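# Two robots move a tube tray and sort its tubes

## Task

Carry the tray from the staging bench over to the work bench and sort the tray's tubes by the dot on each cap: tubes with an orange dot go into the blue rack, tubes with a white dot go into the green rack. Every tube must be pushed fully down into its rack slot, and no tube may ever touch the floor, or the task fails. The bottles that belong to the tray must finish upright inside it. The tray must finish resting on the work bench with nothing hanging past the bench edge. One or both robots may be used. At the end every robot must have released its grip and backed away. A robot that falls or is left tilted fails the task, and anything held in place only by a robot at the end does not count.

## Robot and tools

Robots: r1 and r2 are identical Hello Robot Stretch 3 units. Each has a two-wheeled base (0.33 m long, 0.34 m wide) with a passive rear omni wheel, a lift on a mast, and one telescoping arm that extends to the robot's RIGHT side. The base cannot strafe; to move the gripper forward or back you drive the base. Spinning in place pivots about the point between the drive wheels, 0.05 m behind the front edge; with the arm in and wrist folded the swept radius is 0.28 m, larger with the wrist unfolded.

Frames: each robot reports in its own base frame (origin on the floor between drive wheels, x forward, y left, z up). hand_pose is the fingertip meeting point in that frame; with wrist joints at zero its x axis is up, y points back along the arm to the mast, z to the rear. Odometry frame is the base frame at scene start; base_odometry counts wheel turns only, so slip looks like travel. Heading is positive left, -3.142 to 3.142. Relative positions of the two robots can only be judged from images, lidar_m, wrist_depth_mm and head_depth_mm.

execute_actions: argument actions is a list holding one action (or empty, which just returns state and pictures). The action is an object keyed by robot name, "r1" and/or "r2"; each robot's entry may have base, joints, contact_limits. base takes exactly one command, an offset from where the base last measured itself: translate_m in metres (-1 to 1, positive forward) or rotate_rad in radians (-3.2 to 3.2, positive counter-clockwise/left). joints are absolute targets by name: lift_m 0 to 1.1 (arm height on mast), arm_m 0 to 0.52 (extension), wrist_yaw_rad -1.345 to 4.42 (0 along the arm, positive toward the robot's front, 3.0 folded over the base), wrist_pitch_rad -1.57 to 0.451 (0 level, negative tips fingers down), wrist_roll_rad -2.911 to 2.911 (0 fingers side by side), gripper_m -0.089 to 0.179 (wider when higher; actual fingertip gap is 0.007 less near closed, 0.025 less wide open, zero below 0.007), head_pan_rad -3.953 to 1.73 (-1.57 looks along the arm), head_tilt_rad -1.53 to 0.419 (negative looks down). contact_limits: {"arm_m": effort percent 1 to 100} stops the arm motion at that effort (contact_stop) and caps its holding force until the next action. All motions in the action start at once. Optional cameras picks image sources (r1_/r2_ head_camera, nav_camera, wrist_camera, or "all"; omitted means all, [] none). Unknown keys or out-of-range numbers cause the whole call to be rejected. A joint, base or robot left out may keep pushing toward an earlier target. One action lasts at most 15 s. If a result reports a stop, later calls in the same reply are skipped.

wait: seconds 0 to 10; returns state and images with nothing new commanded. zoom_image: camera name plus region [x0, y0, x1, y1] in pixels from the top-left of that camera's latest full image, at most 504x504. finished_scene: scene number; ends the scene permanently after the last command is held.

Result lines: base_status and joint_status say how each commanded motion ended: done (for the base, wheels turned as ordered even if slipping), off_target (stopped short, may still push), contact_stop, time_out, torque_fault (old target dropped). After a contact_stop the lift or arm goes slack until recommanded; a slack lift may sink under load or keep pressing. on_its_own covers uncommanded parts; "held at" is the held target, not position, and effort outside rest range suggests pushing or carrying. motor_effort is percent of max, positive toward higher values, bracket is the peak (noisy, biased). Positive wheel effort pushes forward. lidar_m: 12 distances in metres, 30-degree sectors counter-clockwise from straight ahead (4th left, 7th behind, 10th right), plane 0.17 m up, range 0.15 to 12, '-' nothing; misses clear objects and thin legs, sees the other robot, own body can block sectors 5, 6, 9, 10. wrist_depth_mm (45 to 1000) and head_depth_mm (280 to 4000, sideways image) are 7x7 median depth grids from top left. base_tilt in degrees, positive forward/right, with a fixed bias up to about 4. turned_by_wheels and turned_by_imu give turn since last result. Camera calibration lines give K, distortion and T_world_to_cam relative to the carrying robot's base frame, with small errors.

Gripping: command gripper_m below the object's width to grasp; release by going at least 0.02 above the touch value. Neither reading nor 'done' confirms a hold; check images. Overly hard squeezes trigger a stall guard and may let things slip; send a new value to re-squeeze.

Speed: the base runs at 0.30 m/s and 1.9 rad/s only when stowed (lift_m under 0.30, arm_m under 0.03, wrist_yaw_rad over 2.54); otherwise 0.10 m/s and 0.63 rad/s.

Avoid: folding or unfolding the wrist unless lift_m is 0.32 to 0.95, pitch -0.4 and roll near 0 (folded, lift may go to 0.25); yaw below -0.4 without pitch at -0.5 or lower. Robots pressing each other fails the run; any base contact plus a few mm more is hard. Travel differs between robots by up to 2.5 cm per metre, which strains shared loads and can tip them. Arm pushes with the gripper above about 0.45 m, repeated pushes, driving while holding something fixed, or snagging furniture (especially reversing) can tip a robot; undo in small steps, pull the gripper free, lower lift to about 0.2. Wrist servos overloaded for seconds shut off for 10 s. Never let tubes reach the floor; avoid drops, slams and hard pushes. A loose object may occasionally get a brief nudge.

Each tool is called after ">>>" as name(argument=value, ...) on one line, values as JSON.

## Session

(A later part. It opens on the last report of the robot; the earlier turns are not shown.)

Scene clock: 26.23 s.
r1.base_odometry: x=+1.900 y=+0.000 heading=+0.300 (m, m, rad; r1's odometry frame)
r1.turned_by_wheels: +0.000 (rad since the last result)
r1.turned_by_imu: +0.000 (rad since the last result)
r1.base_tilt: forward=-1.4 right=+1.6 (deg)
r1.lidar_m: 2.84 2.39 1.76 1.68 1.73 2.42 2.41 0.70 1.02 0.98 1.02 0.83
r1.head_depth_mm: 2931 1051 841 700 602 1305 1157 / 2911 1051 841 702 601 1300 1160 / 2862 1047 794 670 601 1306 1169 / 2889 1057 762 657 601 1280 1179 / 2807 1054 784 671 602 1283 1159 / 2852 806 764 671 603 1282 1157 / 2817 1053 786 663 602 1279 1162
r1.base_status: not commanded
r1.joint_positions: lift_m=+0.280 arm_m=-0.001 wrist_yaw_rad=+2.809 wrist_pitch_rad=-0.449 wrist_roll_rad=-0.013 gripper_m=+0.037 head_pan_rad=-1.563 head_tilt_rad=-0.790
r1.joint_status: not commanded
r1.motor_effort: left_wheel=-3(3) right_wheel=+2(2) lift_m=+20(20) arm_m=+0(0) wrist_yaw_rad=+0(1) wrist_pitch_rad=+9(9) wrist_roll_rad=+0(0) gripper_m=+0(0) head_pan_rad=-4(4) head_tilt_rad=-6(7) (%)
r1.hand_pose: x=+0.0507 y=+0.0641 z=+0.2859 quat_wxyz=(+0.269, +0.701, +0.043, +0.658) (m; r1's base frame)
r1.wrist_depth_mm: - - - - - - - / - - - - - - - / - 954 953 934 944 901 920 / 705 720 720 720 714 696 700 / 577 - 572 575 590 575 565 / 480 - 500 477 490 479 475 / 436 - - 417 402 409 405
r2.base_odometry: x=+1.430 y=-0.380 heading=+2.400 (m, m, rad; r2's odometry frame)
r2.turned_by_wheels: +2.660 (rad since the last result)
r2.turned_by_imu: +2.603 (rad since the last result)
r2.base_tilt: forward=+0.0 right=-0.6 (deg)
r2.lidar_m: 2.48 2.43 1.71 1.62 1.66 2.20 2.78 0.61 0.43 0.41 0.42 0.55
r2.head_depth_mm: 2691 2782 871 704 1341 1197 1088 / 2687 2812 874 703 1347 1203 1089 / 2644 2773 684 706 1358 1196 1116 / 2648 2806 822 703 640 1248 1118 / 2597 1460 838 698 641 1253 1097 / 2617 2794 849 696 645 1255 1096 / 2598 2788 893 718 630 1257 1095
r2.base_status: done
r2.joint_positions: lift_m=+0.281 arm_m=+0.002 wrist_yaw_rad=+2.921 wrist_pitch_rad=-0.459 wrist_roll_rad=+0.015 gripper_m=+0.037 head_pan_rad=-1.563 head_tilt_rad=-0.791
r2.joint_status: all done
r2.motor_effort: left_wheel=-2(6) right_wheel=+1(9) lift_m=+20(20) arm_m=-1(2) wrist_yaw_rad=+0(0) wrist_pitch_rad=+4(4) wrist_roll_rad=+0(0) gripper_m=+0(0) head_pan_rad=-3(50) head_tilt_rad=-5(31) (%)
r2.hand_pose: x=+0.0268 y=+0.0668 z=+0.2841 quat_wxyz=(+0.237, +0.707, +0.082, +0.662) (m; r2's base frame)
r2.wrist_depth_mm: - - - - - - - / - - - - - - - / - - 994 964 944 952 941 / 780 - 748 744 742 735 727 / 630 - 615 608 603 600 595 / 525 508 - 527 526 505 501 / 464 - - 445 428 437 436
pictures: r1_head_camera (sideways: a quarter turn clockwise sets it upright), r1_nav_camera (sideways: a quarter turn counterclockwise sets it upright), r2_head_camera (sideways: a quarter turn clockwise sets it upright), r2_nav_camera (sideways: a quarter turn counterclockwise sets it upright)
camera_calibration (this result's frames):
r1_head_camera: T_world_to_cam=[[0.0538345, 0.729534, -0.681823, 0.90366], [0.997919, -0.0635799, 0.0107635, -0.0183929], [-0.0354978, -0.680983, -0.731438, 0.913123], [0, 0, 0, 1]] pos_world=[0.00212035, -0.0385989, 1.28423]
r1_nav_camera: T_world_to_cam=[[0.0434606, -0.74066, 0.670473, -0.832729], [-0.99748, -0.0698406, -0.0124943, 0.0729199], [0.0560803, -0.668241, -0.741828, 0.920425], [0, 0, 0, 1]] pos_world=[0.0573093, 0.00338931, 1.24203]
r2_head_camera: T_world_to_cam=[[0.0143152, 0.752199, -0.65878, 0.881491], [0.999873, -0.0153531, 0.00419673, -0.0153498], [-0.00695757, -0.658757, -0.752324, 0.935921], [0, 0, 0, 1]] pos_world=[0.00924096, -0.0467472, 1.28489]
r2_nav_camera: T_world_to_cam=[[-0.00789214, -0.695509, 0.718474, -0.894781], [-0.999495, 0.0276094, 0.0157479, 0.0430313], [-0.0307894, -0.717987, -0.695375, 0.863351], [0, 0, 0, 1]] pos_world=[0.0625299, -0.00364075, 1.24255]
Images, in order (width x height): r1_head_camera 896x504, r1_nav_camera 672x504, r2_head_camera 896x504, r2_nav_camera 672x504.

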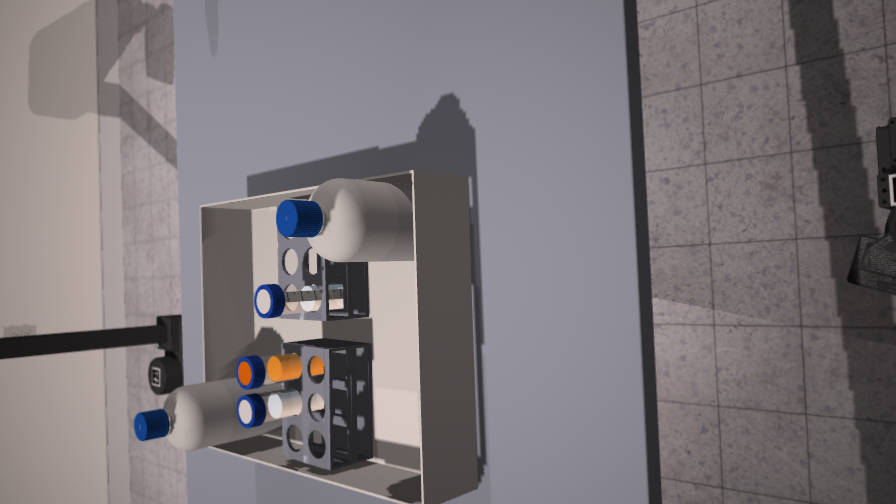

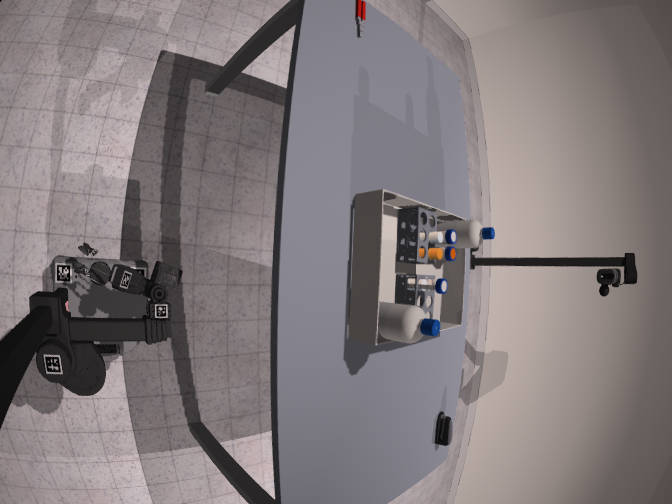

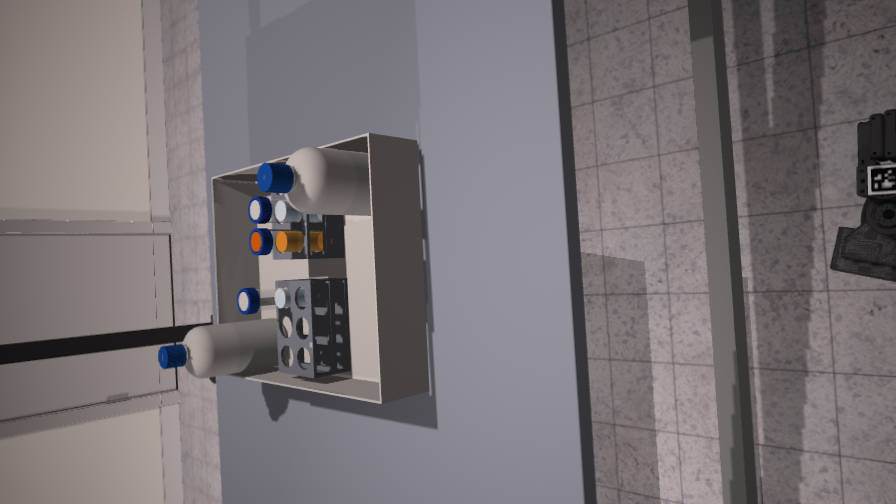

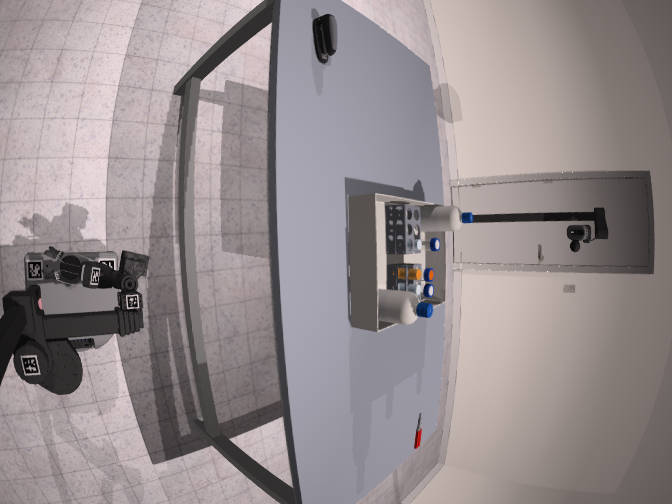

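>>> execute_actions(actions=[{"r1":{"joints":{"lift_m":0.93,"wrist_pitch_rad":-0.4}},"r2":{"base":{"rotate_rad":0.052},"joints":{"lift_m":0.93,"wrist_pitch_rad":-0.4}}}], cameras=[])

>>> execute_actions(actions=[{"r1":{"joints":{"wrist_yaw_rad":1.57,"arm_m":0.1}},"r2":{"joints":{"wrist_yaw_rad":1.57,"arm_m":0.1}}}], cameras=[])

>>> execute_actions(actions=[{"r1":{"joints":{"lift_m":1.09,"wrist_pitch_rad":-1.57,"gripper_m":0.06}},"r2":{"joints":{"lift_m":1.09,"wrist_pitch_rad":-1.57,"gripper_m":0.06}}}])

Scene clock: 33.67 s.
r1.base_odometry: x=+1.900 y=+0.000 heading=+0.300 (m, m, rad; r1's odometry frame)
r1.turned_by_wheels: +0.000 (rad since the last result)
r1.turned_by_imu: +0.001 (rad since the last result)
r1.base_tilt: forward=-1.2 right=+1.6 (deg)
r1.lidar_m: 2.85 2.39 1.76 1.68 1.73 2.43 2.41 0.70 1.02 0.98 1.02 0.83
r1.head_depth_mm: 2929 1048 838 - - 1285 1160 / 2923 1048 840 729 - 1288 1161 / 2888 1051 796 677 - - - / 2909 1056 761 656 - - - / 2777 1052 784 672 - 1290 1179 / 2822 807 765 668 615 1281 1156 / 2806 1055 785 665 602 1287 1162
r1.base_status: not commanded
r1.joint_positions: lift_m=+0.930 arm_m=-0.001 wrist_yaw_rad=+2.809 wrist_pitch_rad=-0.420 wrist_roll_rad=-0.013 gripper_m=+0.037 head_pan_rad=-1.563 head_tilt_rad=-0.790
r1.joint_status: all done
r1.motor_effort: left_wheel=-3(3) right_wheel=+2(2) lift_m=+26(27) arm_m=+0(0) wrist_yaw_rad=+0(1) wrist_pitch_rad=+12(12) wrist_roll_rad=+0(0) gripper_m=+0(1) head_pan_rad=-4(3) head_tilt_rad=-6(7) (%)
r1.hand_pose: x=+0.0519 y=+0.0677 z=+0.9421 quat_wxyz=(+0.260, +0.702, +0.033, +0.662) (m; r1's base frame)
r1.wrist_depth_mm: - - - - - - - / - - - - - - - / - - - - - - - / - - - - - - - / - - - - - - - / - - - - - - - / - - - - - - -
r2.base_odometry: x=+1.430 y=-0.380 heading=+2.452 (m, m, rad; r2's odometry frame)
r2.turned_by_wheels: +0.052 (rad since the last result)
r2.turned_by_imu: +0.049 (rad since the last result)
r2.base_tilt: forward=-0.1 right=-0.9 (deg)
r2.lidar_m: 2.47 2.29 1.68 1.62 1.68 2.31 2.78 0.58 0.43 0.41 0.43 0.58
r2.head_depth_mm: 2650 2799 872 756 - 1115 1087 / 2628 2807 819 724 - 1176 1109 / 2664 2798 684 706 - - - / 2641 2778 828 706 - 1200 - / 2617 1074 839 706 - 1187 1100 / 2649 2855 886 713 644 1253 1098 / 2642 2869 891 716 644 1256 1098
r2.base_status: done
r2.joint_positions: lift_m=+0.929 arm_m=+0.002 wrist_yaw_rad=+2.921 wrist_pitch_rad=-0.419 wrist_roll_rad=+0.015 gripper_m=+0.037 head_pan_rad=-1.563 head_tilt_rad=-0.791
r2.joint_status: all done
r2.motor_effort: left_wheel=-2(7) right_wheel=+2(5) lift_m=+48(50) arm_m=-1(1) wrist_yaw_rad=+0(0) wrist_pitch_rad=+5(5) wrist_roll_rad=+0(0) gripper_m=+1(0) head_pan_rad=-3(3) head_tilt_rad=-5(5) (%)
r2.hand_pose: x=+0.0279 y=+0.0719 z=+0.9420 quat_wxyz=(+0.223, +0.708, +0.068, +0.666) (m; r2's base frame)
r2.wrist_depth_mm: - - - - - - - / - - - - - - - / - - - - - - - / - - - - - - - / - - - - - - - / - - - - - - - / - - - - - - -
pictures: none
No camera images: the call's "cameras" was empty. Leave "cameras" out to get every camera's image.

Scene clock: 35.63 s.
r1.base_odometry: x=+1.900 y=+0.000 heading=+0.300 (m, m, rad; r1's odometry frame)
r1.turned_by_wheels: +0.000 (rad since the last result)
r1.turned_by_imu: +0.000 (rad since the last result)
r1.base_tilt: forward=-1.4 right=+1.6 (deg)
r1.lidar_m: 2.85 2.40 1.76 1.68 1.74 2.42 2.41 0.70 1.01 0.98 1.01 0.83
r1.head_depth_mm: 2941 2723 - 699 601 1302 1161 / 2924 2792 - 686 601 1312 1161 / 2894 1053 - - 602 1307 1160 / 2881 1050 785 - 590 1283 1154 / 2771 1054 784 735 579 1289 1161 / 2878 804 764 - 579 1283 1162 / 2825 1056 787 - 590 1283 1159
r1.base_status: not commanded
r1.joint_positions: lift_m=+0.930 arm_m=+0.100 wrist_yaw_rad=+1.572 wrist_pitch_rad=-0.420 wrist_roll_rad=-0.013 gripper_m=+0.037 head_pan_rad=-1.563 head_tilt_rad=-0.790
r1.joint_status: all done
r1.motor_effort: left_wheel=-3(3) right_wheel=+3(2) lift_m=+26(26) arm_m=+4(5) wrist_yaw_rad=-2(4) wrist_pitch_rad=+12(12) wrist_roll_rad=+0(0) gripper_m=+0(0) head_pan_rad=-4(4) head_tilt_rad=-6(6) (%)
r1.hand_pose: x=+0.2028 y=-0.2443 z=+0.9421 quat_wxyz=(+0.596, +0.591, -0.380, +0.389) (m; r1's base frame)
r1.wrist_depth_mm: - - - - - - - / - - - - - - - / - - - - 734 710 734 / - - - - 543 536 536 / - - - - 446 429 425 / - - - - 369 356 355 / - - - - 305 305 303
r2.base_odometry: x=+1.430 y=-0.380 heading=+2.452 (m, m, rad; r2's odometry frame)
r2.turned_by_wheels: +0.000 (rad since the last result)
r2.turned_by_imu: +0.000 (rad since the last result)
r2.base_tilt: forward=+0.1 right=-0.9 (deg)
r2.lidar_m: 2.47 2.30 1.68 1.62 1.68 2.31 2.78 0.58 0.43 0.41 0.43 0.58
r2.head_depth_mm: 2644 2806 - 684 1335 1192 1088 / 2633 2779 - 669 637 1198 1088 / 2578 2793 788 - 1354 1246 1093 / 2500 2831 830 712 1389 1248 1095 / 2546 1070 838 715 1387 1254 1101 / 2677 2860 889 - 1361 1257 1102 / 2618 2804 891 719 645 1264 1104
r2.base_status: not commanded
r2.joint_positions: lift_m=+0.929 arm_m=+0.100 wrist_yaw_rad=+1.573 wrist_pitch_rad=-0.419 wrist_roll_rad=+0.015 gripper_m=+0.037 head_pan_rad=-1.563 head_tilt_rad=-0.791
r2.joint_status: all done
r2.motor_effort: left_wheel=-2(2) right_wheel=+2(2) lift_m=+48(48) arm_m=+2(4) wrist_yaw_rad=-4(7) wrist_pitch_rad=+5(5) wrist_roll_rad=+0(0) gripper_m=+0(0) head_pan_rad=-3(4) head_tilt_rad=-4(5) (%)
r2.hand_pose: x=+0.2029 y=-0.2442 z=+0.9420 quat_wxyz=(+0.590, +0.596, -0.388, +0.381) (m; r2's base frame)
r2.wrist_depth_mm: - - - - - - - / - - - - - - - / - - - - - - - / - - - - 610 539 562 / - - - - 502 458 451 / - - - - 397 382 380 / - - - - - 330 325
pictures: none
No camera images: the call's "cameras" was empty. Leave "cameras" out to get every camera's image.

Scene clock: 37.93 s.
r1.base_odometry: x=+1.900 y=+0.000 heading=+0.300 (m, m, rad; r1's odometry frame)
r1.turned_by_wheels: +0.000 (rad since the last result)
r1.turned_by_imu: +0.000 (rad since the last result)
r1.base_tilt: forward=-1.4 right=+1.7 (deg)
r1.lidar_m: 2.85 2.39 1.76 1.68 1.73 2.43 2.41 0.70 1.01 0.98 1.01 0.83
r1.head_depth_mm: - - 795 700 601 1306 1162 / - - - 686 601 1303 1154 / - - - - 614 1304 1160 / 2957 2730 603 655 601 1283 1161 / 2770 2721 - 671 602 1285 1153 / 2866 804 771 668 602 1286 1160 / 2839 1056 785 663 603 1287 1163
r1.base_status: not commanded
r1.joint_positions: lift_m=+1.090 arm_m=+0.100 wrist_yaw_rad=+1.572 wrist_pitch_rad=-1.550 wrist_roll_rad=-0.013 gripper_m=+0.060 head_pan_rad=-1.563 head_tilt_rad=-0.790
r1.joint_status: all done
joint sent to its limit — the command would take r1.wrist_pitch_rad past its lower limit, so that joint was sent only as far as its limit.
r1.motor_effort: left_wheel=-3(3) right_wheel=+2(2) lift_m=+26(27) arm_m=+4(4) wrist_yaw_rad=-2(2) wrist_pitch_rad=-4(11) wrist_roll_rad=+0(0) gripper_m=+0(78) head_pan_rad=-4(3) head_tilt_rad=-6(6) (%)
r1.hand_pose: x=-0.0400 y=-0.2448 z=+0.9718 quat_wxyz=(+0.707, +0.707, -0.002, +0.012) (m; r1's base frame)
r1.wrist_depth_mm: - - - - 343 337 307 / - - - - 347 344 321 / - - - - 353 349 323 / - - - - 362 357 302 / - - - - 371 368 285 / - - - - - 372 369 / - - - - 387 385 377
r2.base_odometry: x=+1.430 y=-0.380 heading=+2.452 (m, m, rad; r2's odometry frame)
r2.turned_by_wheels: +0.000 (rad since the last result)
r2.turned_by_imu: -0.001 (rad since the last result)
r2.base_tilt: forward=+0.1 right=-0.7 (deg)
r2.lidar_m: 2.48 2.29 1.68 1.62 1.68 2.31 2.79 0.58 0.43 0.41 0.43 0.58
r2.head_depth_mm: - - - 703 1346 1197 1086 / - - - 685 636 1197 1092 / - 1106 824 705 622 1199 1089 / 2629 2810 - 705 639 1254 1098 / 2614 1073 - 703 643 1250 1099 / 2603 2823 890 714 643 1259 1098 / 2659 2819 892 717 645 1263 1100
r2.base_status: not commanded
r2.joint_positions: lift_m=+1.089 arm_m=+0.100 wrist_yaw_rad=+1.573 wrist_pitch_rad=-1.561 wrist_roll_rad=+0.015 gripper_m=+0.060 head_pan_rad=-1.563 head_tilt_rad=-0.791
r2.joint_status: all done
joint sent to its limit — the command would take r2.wrist_pitch_rad past its lower limit, so that joint was sent only as far as its limit.
r2.motor_effort: left_wheel=-2(2) right_wheel=+2(1) lift_m=+48(50) arm_m=+2(1) wrist_yaw_rad=-3(3) wrist_pitch_rad=-2(5) wrist_roll_rad=+0(0) gripper_m=+1(87) head_pan_rad=-3(4) head_tilt_rad=-5(5) (%)
r2.hand_pose: x=-0.0430 y=-0.2449 z=+0.9717 quat_wxyz=(+0.707, +0.707, -0.007, -0.001) (m; r2's base frame)
r2.wrist_depth_mm: - - - - 948 353 357 / - - - - 980 361 364 / - - - - 980 368 371 / - - - - - 375 377 / - - - - - 386 383 / - - - - - 390 390 / - - - - - 398 398
pictures: r1_head_camera (sideways: a quarter turn clockwise sets it upright), r1_nav_camera (sideways: a quarter turn counterclockwise sets it upright), r1_wrist_camera, r2_head_camera (sideways: a quarter turn clockwise sets it upright), r2_nav_camera (sideways: a quarter turn counterclockwise sets it upright), r2_wrist_camera
camera_calibration (this result's frames):
r1_head_camera: T_world_to_cam=[[0.0539955, 0.729522, -0.681822, 0.903659], [0.997905, -0.0638001, 0.0107635, -0.0183928], [-0.0356481, -0.680975, -0.731438, 0.913124], [0, 0, 0, 1]] pos_world=[0.00211184, -0.038598, 1.28423]
r1_nav_camera: T_world_to_cam=[[0.0432972, -0.740669, 0.670473, -0.832728], [-0.997495, -0.0696205, -0.0124943, 0.07292], [0.0559328, -0.668253, -0.741828, 0.920426], [0, 0, 0, 1]] pos_world=[0.0573101, 0.00337802, 1.24203]
r1_wrist_camera: T_world_to_cam=[[0.0182032, -0.999691, -0.0169026, -0.221946], [-0.992636, -0.0200945, 0.119459, -0.121973], [-0.119762, 0.0146036, -0.992695, 1.12619], [0, 0, 0, 1]] pos_world=[0.017841, -0.240775, 1.12878]
r2_head_camera: T_world_to_cam=[[0.0143252, 0.752328, -0.658632, 0.881298], [0.999873, -0.0153686, 0.00419219, -0.0153439], [-0.00696837, -0.658609, -0.752453, 0.93609], [0, 0, 0, 1]] pos_world=[0.00924025, -0.0467439, 1.28488]
r2_nav_camera: T_world_to_cam=[[-0.00790125, -0.69565, 0.718338, -0.894602], [-0.999494, 0.027621, 0.0157548, 0.0430223], [-0.030801, -0.71785, -0.695516, 0.863535], [0, 0, 0, 1]] pos_world=[0.0625298, -0.0036299, 1.24255]
r2_wrist_camera: T_world_to_cam=[[-0.0558389, -0.998286, 0.0175006, -0.260609], [-0.989297, 0.0576857, 0.134029, -0.121671], [-0.134809, -0.00982923, -0.990823, 1.11211], [0, 0, 0, 1]] pos_world=[0.0150015, -0.242213, 1.12277]
Images, in order (width x height): r1_head_camera 896x504, r1_nav_camera 672x504, r1_wrist_camera 644x364, r2_head_camera 896x504, r2_nav_camera 672x504, r2_wrist_camera 644x364.

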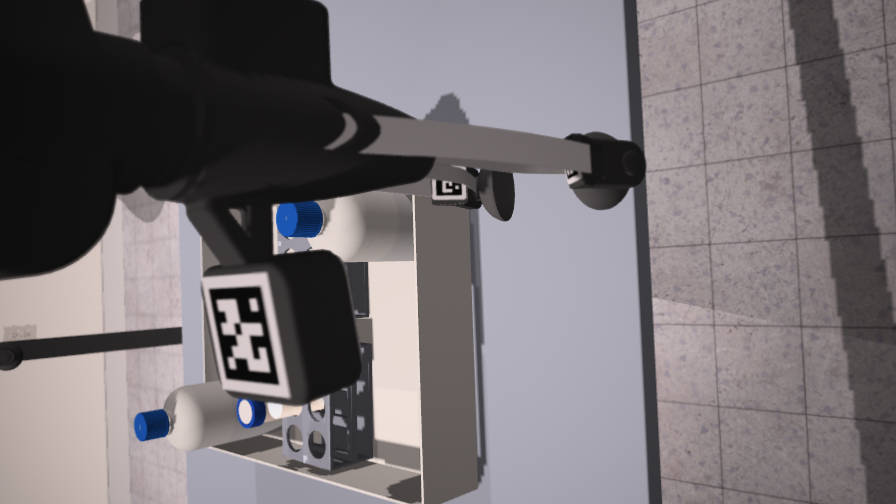

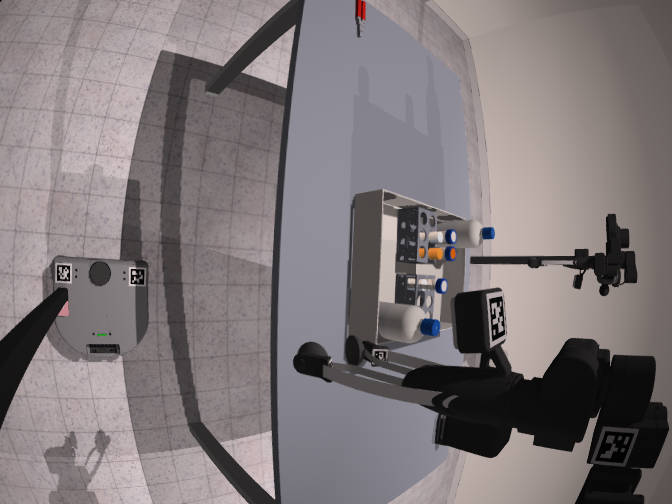

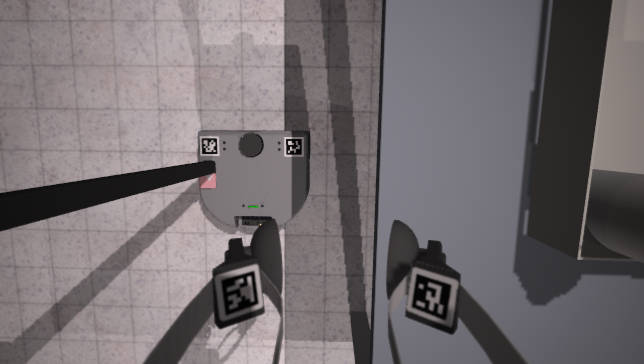

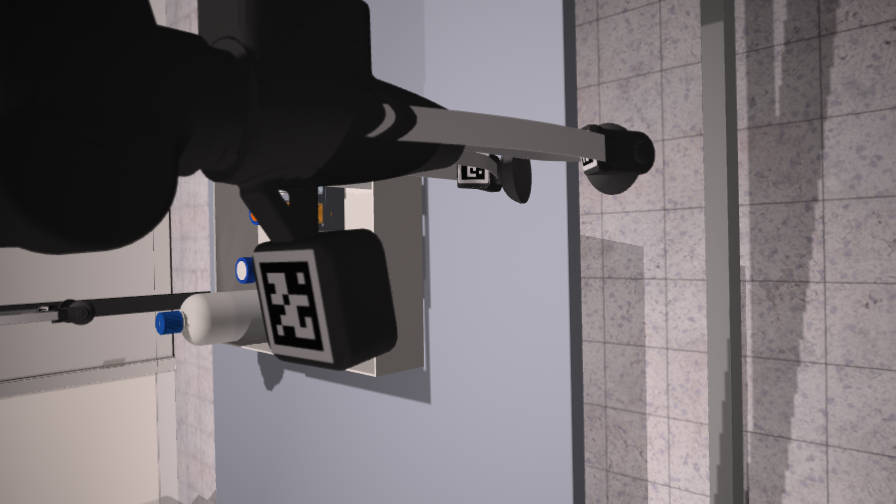

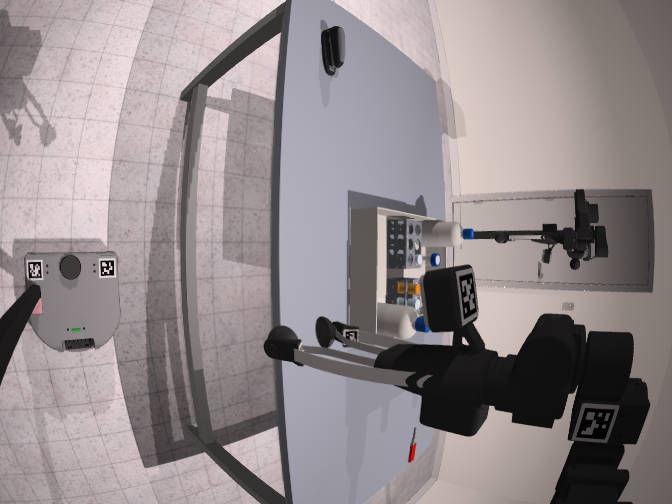

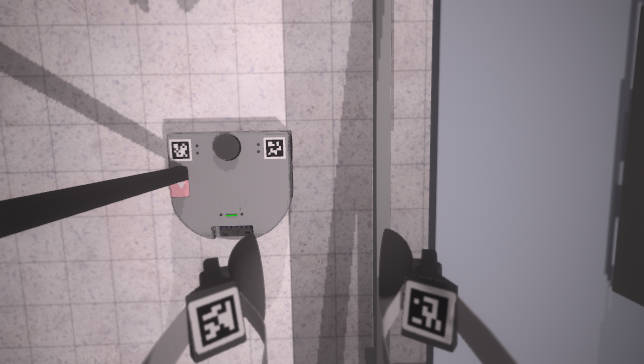

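>>> execute_actions(actions=[{"r1":{"base":{"translate_m":0.105},"joints":{"arm_m":0.342,"lift_m":1.03}},"r2":{"base":{"translate_m":0.04},"joints":{"arm_m":0.39,"lift_m":1.02}}}], cameras=["r1_head_camera","r1_wrist_camera","r2_head_camera","r2_wrist_camera"])

Scene clock: 41.73 s.
r1.base_odometry: x=+2.000 y=+0.031 heading=+0.300 (m, m, rad; r1's odometry frame)
r1.turned_by_wheels: +0.000 (rad since the last result)
r1.turned_by_imu: +0.000 (rad since the last result)
r1.base_tilt: forward=-1.5 right=+1.7 (deg)
r1.lidar_m: 2.74 2.39 1.76 1.68 1.74 2.43 2.52 0.80 1.01 0.98 1.02 0.74
r1.head_depth_mm: 2946 1047 843 683 602 1304 1156 / 2900 1051 603 652 601 1304 1160 / - 936 766 665 601 1309 1159 / 1447 914 770 669 601 1290 1161 / 2842 804 782 671 602 1285 1164 / 2812 1052 818 678 603 1285 1161 / 2825 1058 841 703 602 1282 1161
r1.base_status: done
r1.joint_positions: lift_m=+1.030 arm_m=+0.342 wrist_yaw_rad=+1.571 wrist_pitch_rad=-1.550 wrist_roll_rad=-0.013 gripper_m=+0.060 head_pan_rad=-1.563 head_tilt_rad=-0.790
r1.joint_status: all done
r1.motor_effort: left_wheel=-3(5) right_wheel=+2(6) lift_m=+20(24) arm_m=+4(6) wrist_yaw_rad=-1(2) wrist_pitch_rad=-4(4) wrist_roll_rad=+0(0) gripper_m=+0(0) head_pan_rad=-4(4) head_tilt_rad=-6(6) (%)
r1.hand_pose: x=-0.0402 y=-0.4868 z=+0.9122 quat_wxyz=(+0.707, +0.707, -0.002, +0.012) (m; r1's base frame)
r1.wrist_depth_mm: - 293 288 285 244 239 223 / - 300 294 290 288 278 228 / - 305 299 295 293 263 229 / - 310 307 303 299 288 233 / - - 314 309 305 290 298 / - - 322 316 - 249 198 / - - 329 313 227 284 254
r2.base_odometry: x=+1.399 y=-0.355 heading=+2.452 (m, m, rad; r2's odometry frame)
r2.turned_by_wheels: +0.000 (rad since the last result)
r2.turned_by_imu: -0.001 (rad since the last result)
r2.base_tilt: forward=+0.0 right=-0.9 (deg)
r2.lidar_m: 2.43 2.29 1.68 1.62 1.68 2.30 2.82 0.58 0.43 0.41 0.43 0.58
r2.head_depth_mm: 2760 2796 874 704 1340 1195 1080 / 2674 2786 684 707 637 1198 1088 / - - 794 706 636 1247 1092 / 2600 953 828 704 639 1244 1095 / 2616 2818 839 705 642 1257 1099 / 2662 2844 887 713 645 1252 1102 / 2636 2814 891 717 645 1266 1113
r2.base_status: done
r2.joint_positions: lift_m=+1.021 arm_m=+0.390 wrist_yaw_rad=+1.572 wrist_pitch_rad=-1.562 wrist_roll_rad=+0.015 gripper_m=+0.060 head_pan_rad=-1.563 head_tilt_rad=-0.791
r2.joint_status: all done
r2.motor_effort: left_wheel=-2(3) right_wheel=+1(4) lift_m=+20(42) arm_m=+1(0) wrist_yaw_rad=-2(3) wrist_pitch_rad=-2(2) wrist_roll_rad=+0(0) gripper_m=+1(0) head_pan_rad=-4(4) head_tilt_rad=-5(5) (%)
r2.hand_pose: x=-0.0432 y=-0.5349 z=+0.9028 quat_wxyz=(+0.707, +0.707, -0.008, -0.002) (m; r2's base frame)
r2.wrist_depth_mm: - 282 281 282 263 269 249 / - 286 288 290 287 289 264 / - 293 293 295 293 294 267 / - 296 298 299 298 300 269 / - 304 303 305 304 305 290 / - - - 313 - 312 251 / - - 316 319 249 315 253
pictures: r1_head_camera (sideways: a quarter turn clockwise sets it upright), r1_wrist_camera, r2_head_camera (sideways: a quarter turn clockwise sets it upright), r2_wrist_camera
camera_calibration (this result's frames):
r1_head_camera: T_world_to_cam=[[0.0541266, 0.729512, -0.681823, 0.903658], [0.997893, -0.0639793, 0.0107635, -0.0183927], [-0.0357704, -0.680969, -0.731438, 0.913124], [0, 0, 0, 1]] pos_world=[0.0021049, -0.0385973, 1.28423]
r1_wrist_camera: T_world_to_cam=[[0.0168639, -0.999715, -0.0169121, -0.464908], [-0.992593, -0.0187743, 0.120029, -0.119735], [-0.120313, 0.0147627, -0.992626, 1.07052], [0, 0, 0, 1]] pos_world=[0.0177887, -0.482827, 1.06913]
r2_head_camera: T_world_to_cam=[[0.0144035, 0.752327, -0.658632, 0.881297], [0.999872, -0.0154727, 0.00419219, -0.0153439], [-0.00703691, -0.658608, -0.752453, 0.93609], [0, 0, 0, 1]] pos_world=[0.00923538, -0.0467442, 1.28488]
r2_wrist_camera: T_world_to_cam=[[-0.0572424, -0.998206, 0.0175341, -0.548928], [-0.989137, 0.0590867, 0.134598, -0.0956096], [-0.135393, -0.00963886, -0.990745, 1.04095], [0, 0, 0, 1]] pos_world=[0.0149442, -0.532261, 1.05381]
Images, in order (width x height): r1_head_camera 896x504, r1_wrist_camera 644x364, r2_head_camera 896x504, r2_wrist_camera 644x364.

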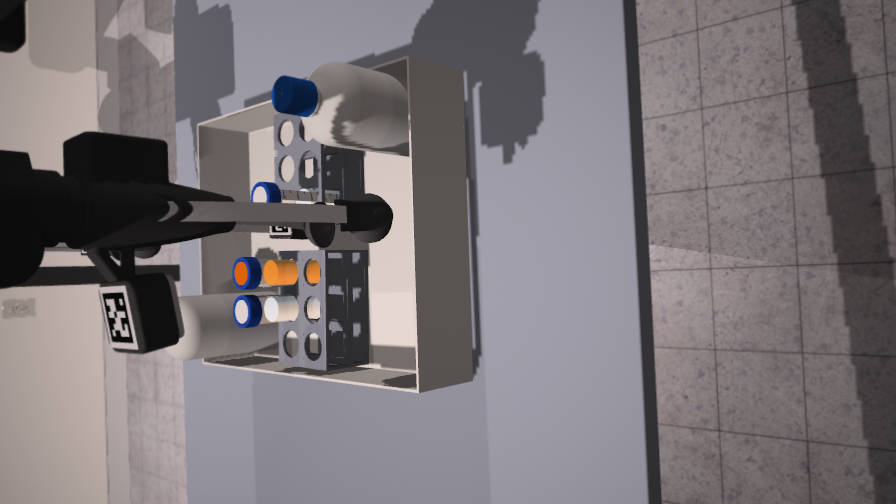

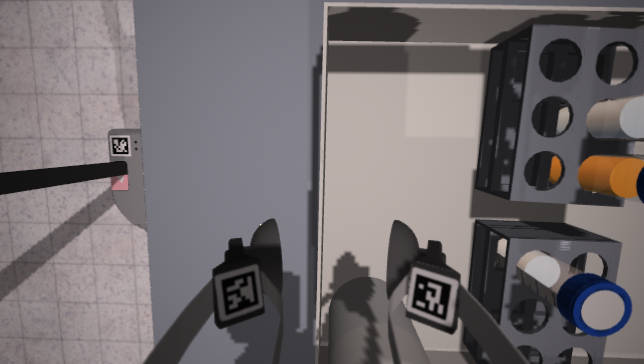

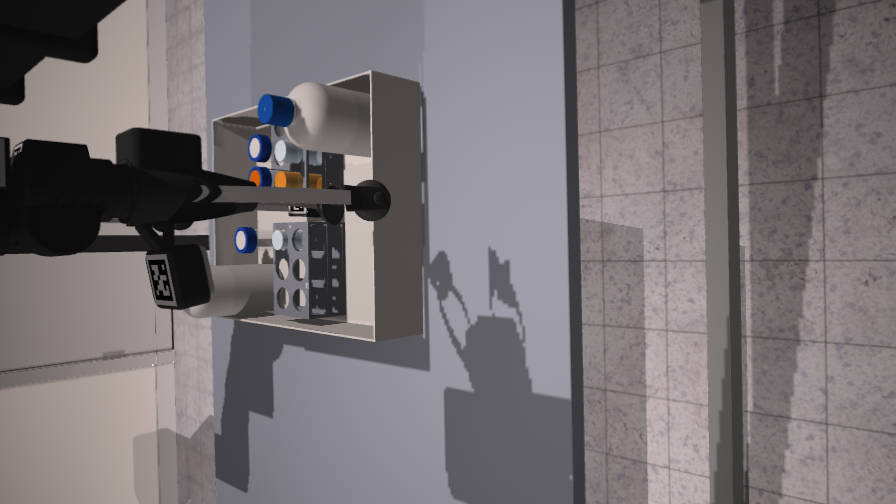

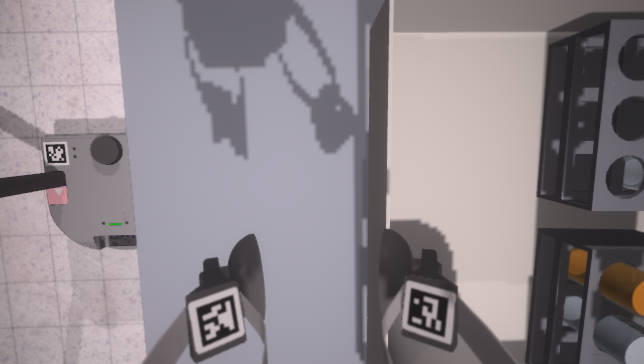

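>>> execute_actions(actions=[{"r1":{"base":{"translate_m":0.005},"joints":{"arm_m":0.334,"lift_m":0.99,"wrist_yaw_rad":1.55}},"r2":{"joints":{"arm_m":0.433,"lift_m":0.99,"wrist_yaw_rad":1.54}}}], cameras=[])

>>> execute_actions(actions=[{"r1":{"joints":{"lift_m":0.932,"gripper_m":0.045}},"r2":{"joints":{"lift_m":0.923,"gripper_m":0.045}}}], cameras=["r1_head_camera","r1_wrist_camera","r2_head_camera","r2_wrist_camera"])

Scene clock: 43.60 s.
r1.base_odometry: x=+2.005 y=+0.032 heading=+0.300 (m, m, rad; r1's odometry frame)
r1.turned_by_wheels: +0.000 (rad since the last result)
r1.turned_by_imu: +0.000 (rad since the last result)
r1.base_tilt: forward=-1.4 right=+1.7 (deg)
r1.lidar_m: 2.74 2.39 1.76 1.68 1.75 2.43 2.52 0.80 1.02 0.98 1.02 0.73
r1.head_depth_mm: - 1013 840 684 600 1302 1158 / 2969 1050 609 655 602 1304 1160 / - - 772 665 602 1306 1160 / - 921 773 670 601 1290 1163 / 2888 830 774 669 602 1286 1159 / 2853 1053 820 686 602 1286 1164 / 2806 1053 844 703 603 1280 1162
r1.base_status: done
r1.joint_positions: lift_m=+0.990 arm_m=+0.334 wrist_yaw_rad=+1.553 wrist_pitch_rad=-1.550 wrist_roll_rad=-0.013 gripper_m=+0.060 head_pan_rad=-1.563 head_tilt_rad=-0.790
r1.joint_status: all done
r1.motor_effort: left_wheel=-3(4) right_wheel=+2(7) lift_m=+20(20) arm_m=-3(3) wrist_yaw_rad=-2(7) wrist_pitch_rad=-4(4) wrist_roll_rad=+0(0) gripper_m=+1(0) head_pan_rad=-3(3) head_tilt_rad=-6(5) (%)
r1.hand_pose: x=-0.0402 y=-0.4793 z=+0.8722 quat_wxyz=(+0.707, +0.707, -0.009, +0.005) (m; r1's base frame)
r1.wrist_depth_mm: 990 253 250 248 234 232 195 / - 260 256 253 249 246 191 / - 263 260 257 255 250 194 / - 267 265 263 261 256 197 / - 276 271 265 263 263 236 / - 283 276 276 - 261 204 / - - 288 281 231 268 208
r2.base_odometry: x=+1.399 y=-0.355 heading=+2.452 (m, m, rad; r2's odometry frame)
r2.turned_by_wheels: +0.000 (rad since the last result)
r2.turned_by_imu: +0.000 (rad since the last result)
r2.base_tilt: forward=+0.2 right=-0.7 (deg)
r2.lidar_m: 2.43 2.30 1.68 1.62 1.68 2.30 2.83 0.58 0.43 0.41 0.43 0.58
r2.head_depth_mm: - 1094 872 703 1347 1194 1091 / 2685 2792 683 705 636 1195 1089 / - - 797 703 639 1252 1094 / 2657 1106 830 705 639 1240 1100 / 2612 2771 842 703 642 1254 1100 / 2624 2876 887 713 642 1249 1100 / 2617 2846 894 718 644 1264 1104
r2.base_status: not commanded
r2.joint_positions: lift_m=+0.991 arm_m=+0.433 wrist_yaw_rad=+1.543 wrist_pitch_rad=-1.562 wrist_roll_rad=+0.015 gripper_m=+0.060 head_pan_rad=-1.563 head_tilt_rad=-0.791
r2.joint_status: all done
r2.motor_effort: left_wheel=-2(2) right_wheel=+2(1) lift_m=+20(19) arm_m=+2(0) wrist_yaw_rad=-3(3) wrist_pitch_rad=-2(2) wrist_roll_rad=+0(0) gripper_m=+0(0) head_pan_rad=-4(5) head_tilt_rad=-6(6) (%)
r2.hand_pose: x=-0.0432 y=-0.5773 z=+0.8728 quat_wxyz=(+0.707, +0.707, -0.018, -0.012) (m; r2's base frame)
r2.wrist_depth_mm: 252 253 252 253 254 253 200 / 256 256 257 259 258 257 202 / 261 261 263 262 263 263 206 / 266 266 268 268 268 267 211 / - 271 272 271 272 273 246 / - 277 - 280 - 278 215 / - 281 284 283 217 279 216
pictures: none
No camera images: the call's "cameras" was empty. Leave "cameras" out to get every camera's image.

Scene clock: 45.03 s.
r1.base_odometry: x=+2.005 y=+0.032 heading=+0.300 (m, m, rad; r1's odometry frame)
r1.turned_by_wheels: +0.000 (rad since the last result)
r1.turned_by_imu: +0.000 (rad since the last result)
r1.base_tilt: forward=-1.5 right=+1.6 (deg)
r1.lidar_m: 2.73 2.39 1.76 1.68 1.74 2.42 2.52 0.80 1.01 0.98 1.02 0.73
r1.head_depth_mm: 2862 - 783 670 600 1304 1159 / - 1014 608 655 601 1305 1156 / - - 772 664 602 1309 1155 / 670 - 771 670 602 1286 1161 / 2862 802 776 670 602 1278 1154 / 2854 1055 820 688 602 1288 1162 / 2834 1055 843 703 603 1292 1162
r1.base_status: not commanded
r1.joint_positions: lift_m=+0.932 arm_m=+0.334 wrist_yaw_rad=+1.553 wrist_pitch_rad=-1.550 wrist_roll_rad=-0.013 gripper_m=+0.045 head_pan_rad=-1.563 head_tilt_rad=-0.790
r1.joint_status: all done
r1.motor_effort: left_wheel=-3(3) right_wheel=+2(2) lift_m=+20(21) arm_m=-3(3) wrist_yaw_rad=-2(2) wrist_pitch_rad=-3(4) wrist_roll_rad=+0(0) gripper_m=+0(60) head_pan_rad=-5(4) head_tilt_rad=-6(6) (%)
r1.hand_pose: x=-0.0402 y=-0.4793 z=+0.8142 quat_wxyz=(+0.707, +0.707, -0.009, +0.005) (m; r1's base frame)
r1.wrist_depth_mm: 563 196 194 192 189 188 182 / 573 201 198 197 193 192 185 / 980 205 204 200 197 195 187 / - 209 208 205 201 199 192 / - 214 211 210 204 204 202 / - 218 217 213 - 208 181 / - 223 221 219 214 213 180
r2.base_odometry: x=+1.399 y=-0.355 heading=+2.452 (m, m, rad; r2's odometry frame)
r2.turned_by_wheels: +0.000 (rad since the last result)
r2.turned_by_imu: +0.000 (rad since the last result)
r2.base_tilt: forward=-0.1 right=-0.9 (deg)
r2.lidar_m: 2.44 2.29 1.68 1.62 1.68 2.31 2.82 0.58 0.43 0.41 0.42 0.58
r2.head_depth_mm: 2660 2895 - 681 1349 1198 1089 / 2548 1095 676 706 634 1198 1090 / 727 - 798 707 637 1250 1093 / 2538 1968 822 704 642 1252 1096 / 2593 2730 842 710 641 1249 1103 / 2617 2805 890 713 643 1258 1097 / 2652 2869 891 719 646 1262 1097
r2.base_status: not commanded
r2.joint_positions: lift_m=+0.924 arm_m=+0.433 wrist_yaw_rad=+1.543 wrist_pitch_rad=-1.562 wrist_roll_rad=+0.015 gripper_m=+0.045 head_pan_rad=-1.563 head_tilt_rad=-0.791
r2.joint_status: all done
r2.motor_effort: left_wheel=-3(2) right_wheel=+2(1) lift_m=+20(19) arm_m=+1(2) wrist_yaw_rad=-4(3) wrist_pitch_rad=-2(2) wrist_roll_rad=+0(0) gripper_m=+0(65) head_pan_rad=-3(4) head_tilt_rad=-5(6) (%)
r2.hand_pose: x=-0.0432 y=-0.5773 z=+0.8058 quat_wxyz=(+0.707, +0.707, -0.018, -0.012) (m; r2's base frame)
r2.wrist_depth_mm: 187 188 189 189 189 190 187 / 191 191 193 192 192 194 190 / 194 195 197 195 195 197 192 / 197 198 199 199 200 200 197 / 201 202 203 204 203 205 205 / 206 206 206 208 207 208 205 / 209 209 213 211 211 213 208
pictures: r1_head_camera (sideways: a quarter turn clockwise sets it upright), r1_wrist_camera, r2_head_camera (sideways: a quarter turn clockwise sets it upright), r2_wrist_camera
camera_calibration (this result's frames):
r1_head_camera: T_world_to_cam=[[0.0541268, 0.729513, -0.681822, 0.903658], [0.997893, -0.0639796, 0.0107635, -0.0183927], [-0.0357706, -0.680968, -0.731439, 0.913125], [0, 0, 0, 1]] pos_world=[0.00210489, -0.0385973, 1.28423]
r1_wrist_camera: T_world_to_cam=[[-0.00148276, -0.999856, -0.0169122, -0.459859], [-0.99277, -0.000558076, 0.120034, -0.0991151], [-0.120026, 0.0169679, -0.992626, 0.974207], [0, 0, 0, 1]] pos_world=[0.0178497, -0.476378, 0.971143]
r2_head_camera: T_world_to_cam=[[0.0144035, 0.752327, -0.658632, 0.881297], [0.999872, -0.0154727, 0.00419219, -0.0153439], [-0.00703691, -0.658608, -0.752453, 0.93609], [0, 0, 0, 1]] pos_world=[0.00923538, -0.0467442, 1.28488]
r2_wrist_camera: T_world_to_cam=[[-0.085918, -0.996148, 0.0175341, -0.589578], [-0.987029, 0.0875007, 0.134598, -0.0635537], [-0.135614, -0.00574223, -0.990745, 0.946673], [0, 0, 0, 1]] pos_world=[0.0149975, -0.57631, 0.956804]
Images, in order (width x height): r1_head_camera 896x504, r1_wrist_camera 644x364, r2_head_camera 896x504, r2_wrist_camera 644x364.

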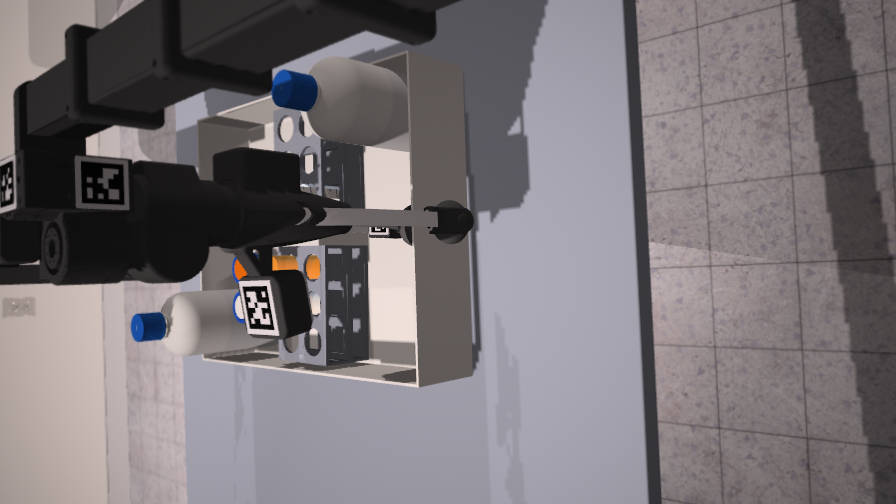

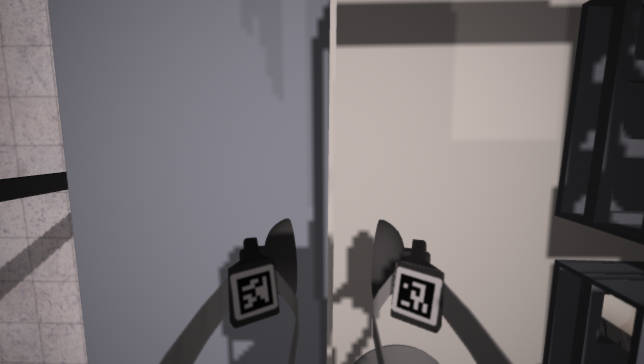

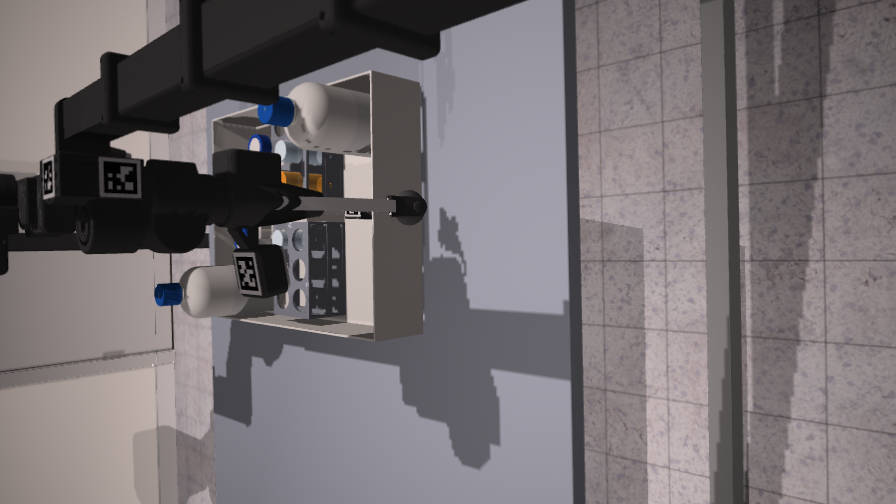

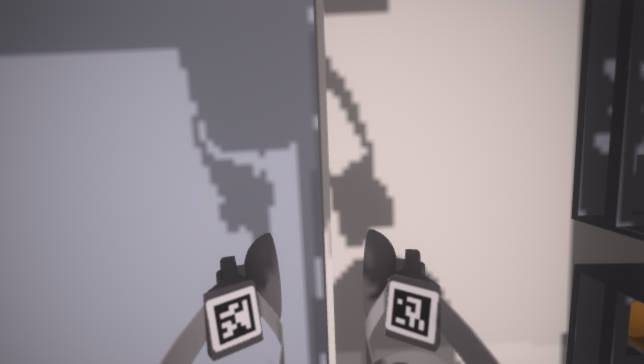

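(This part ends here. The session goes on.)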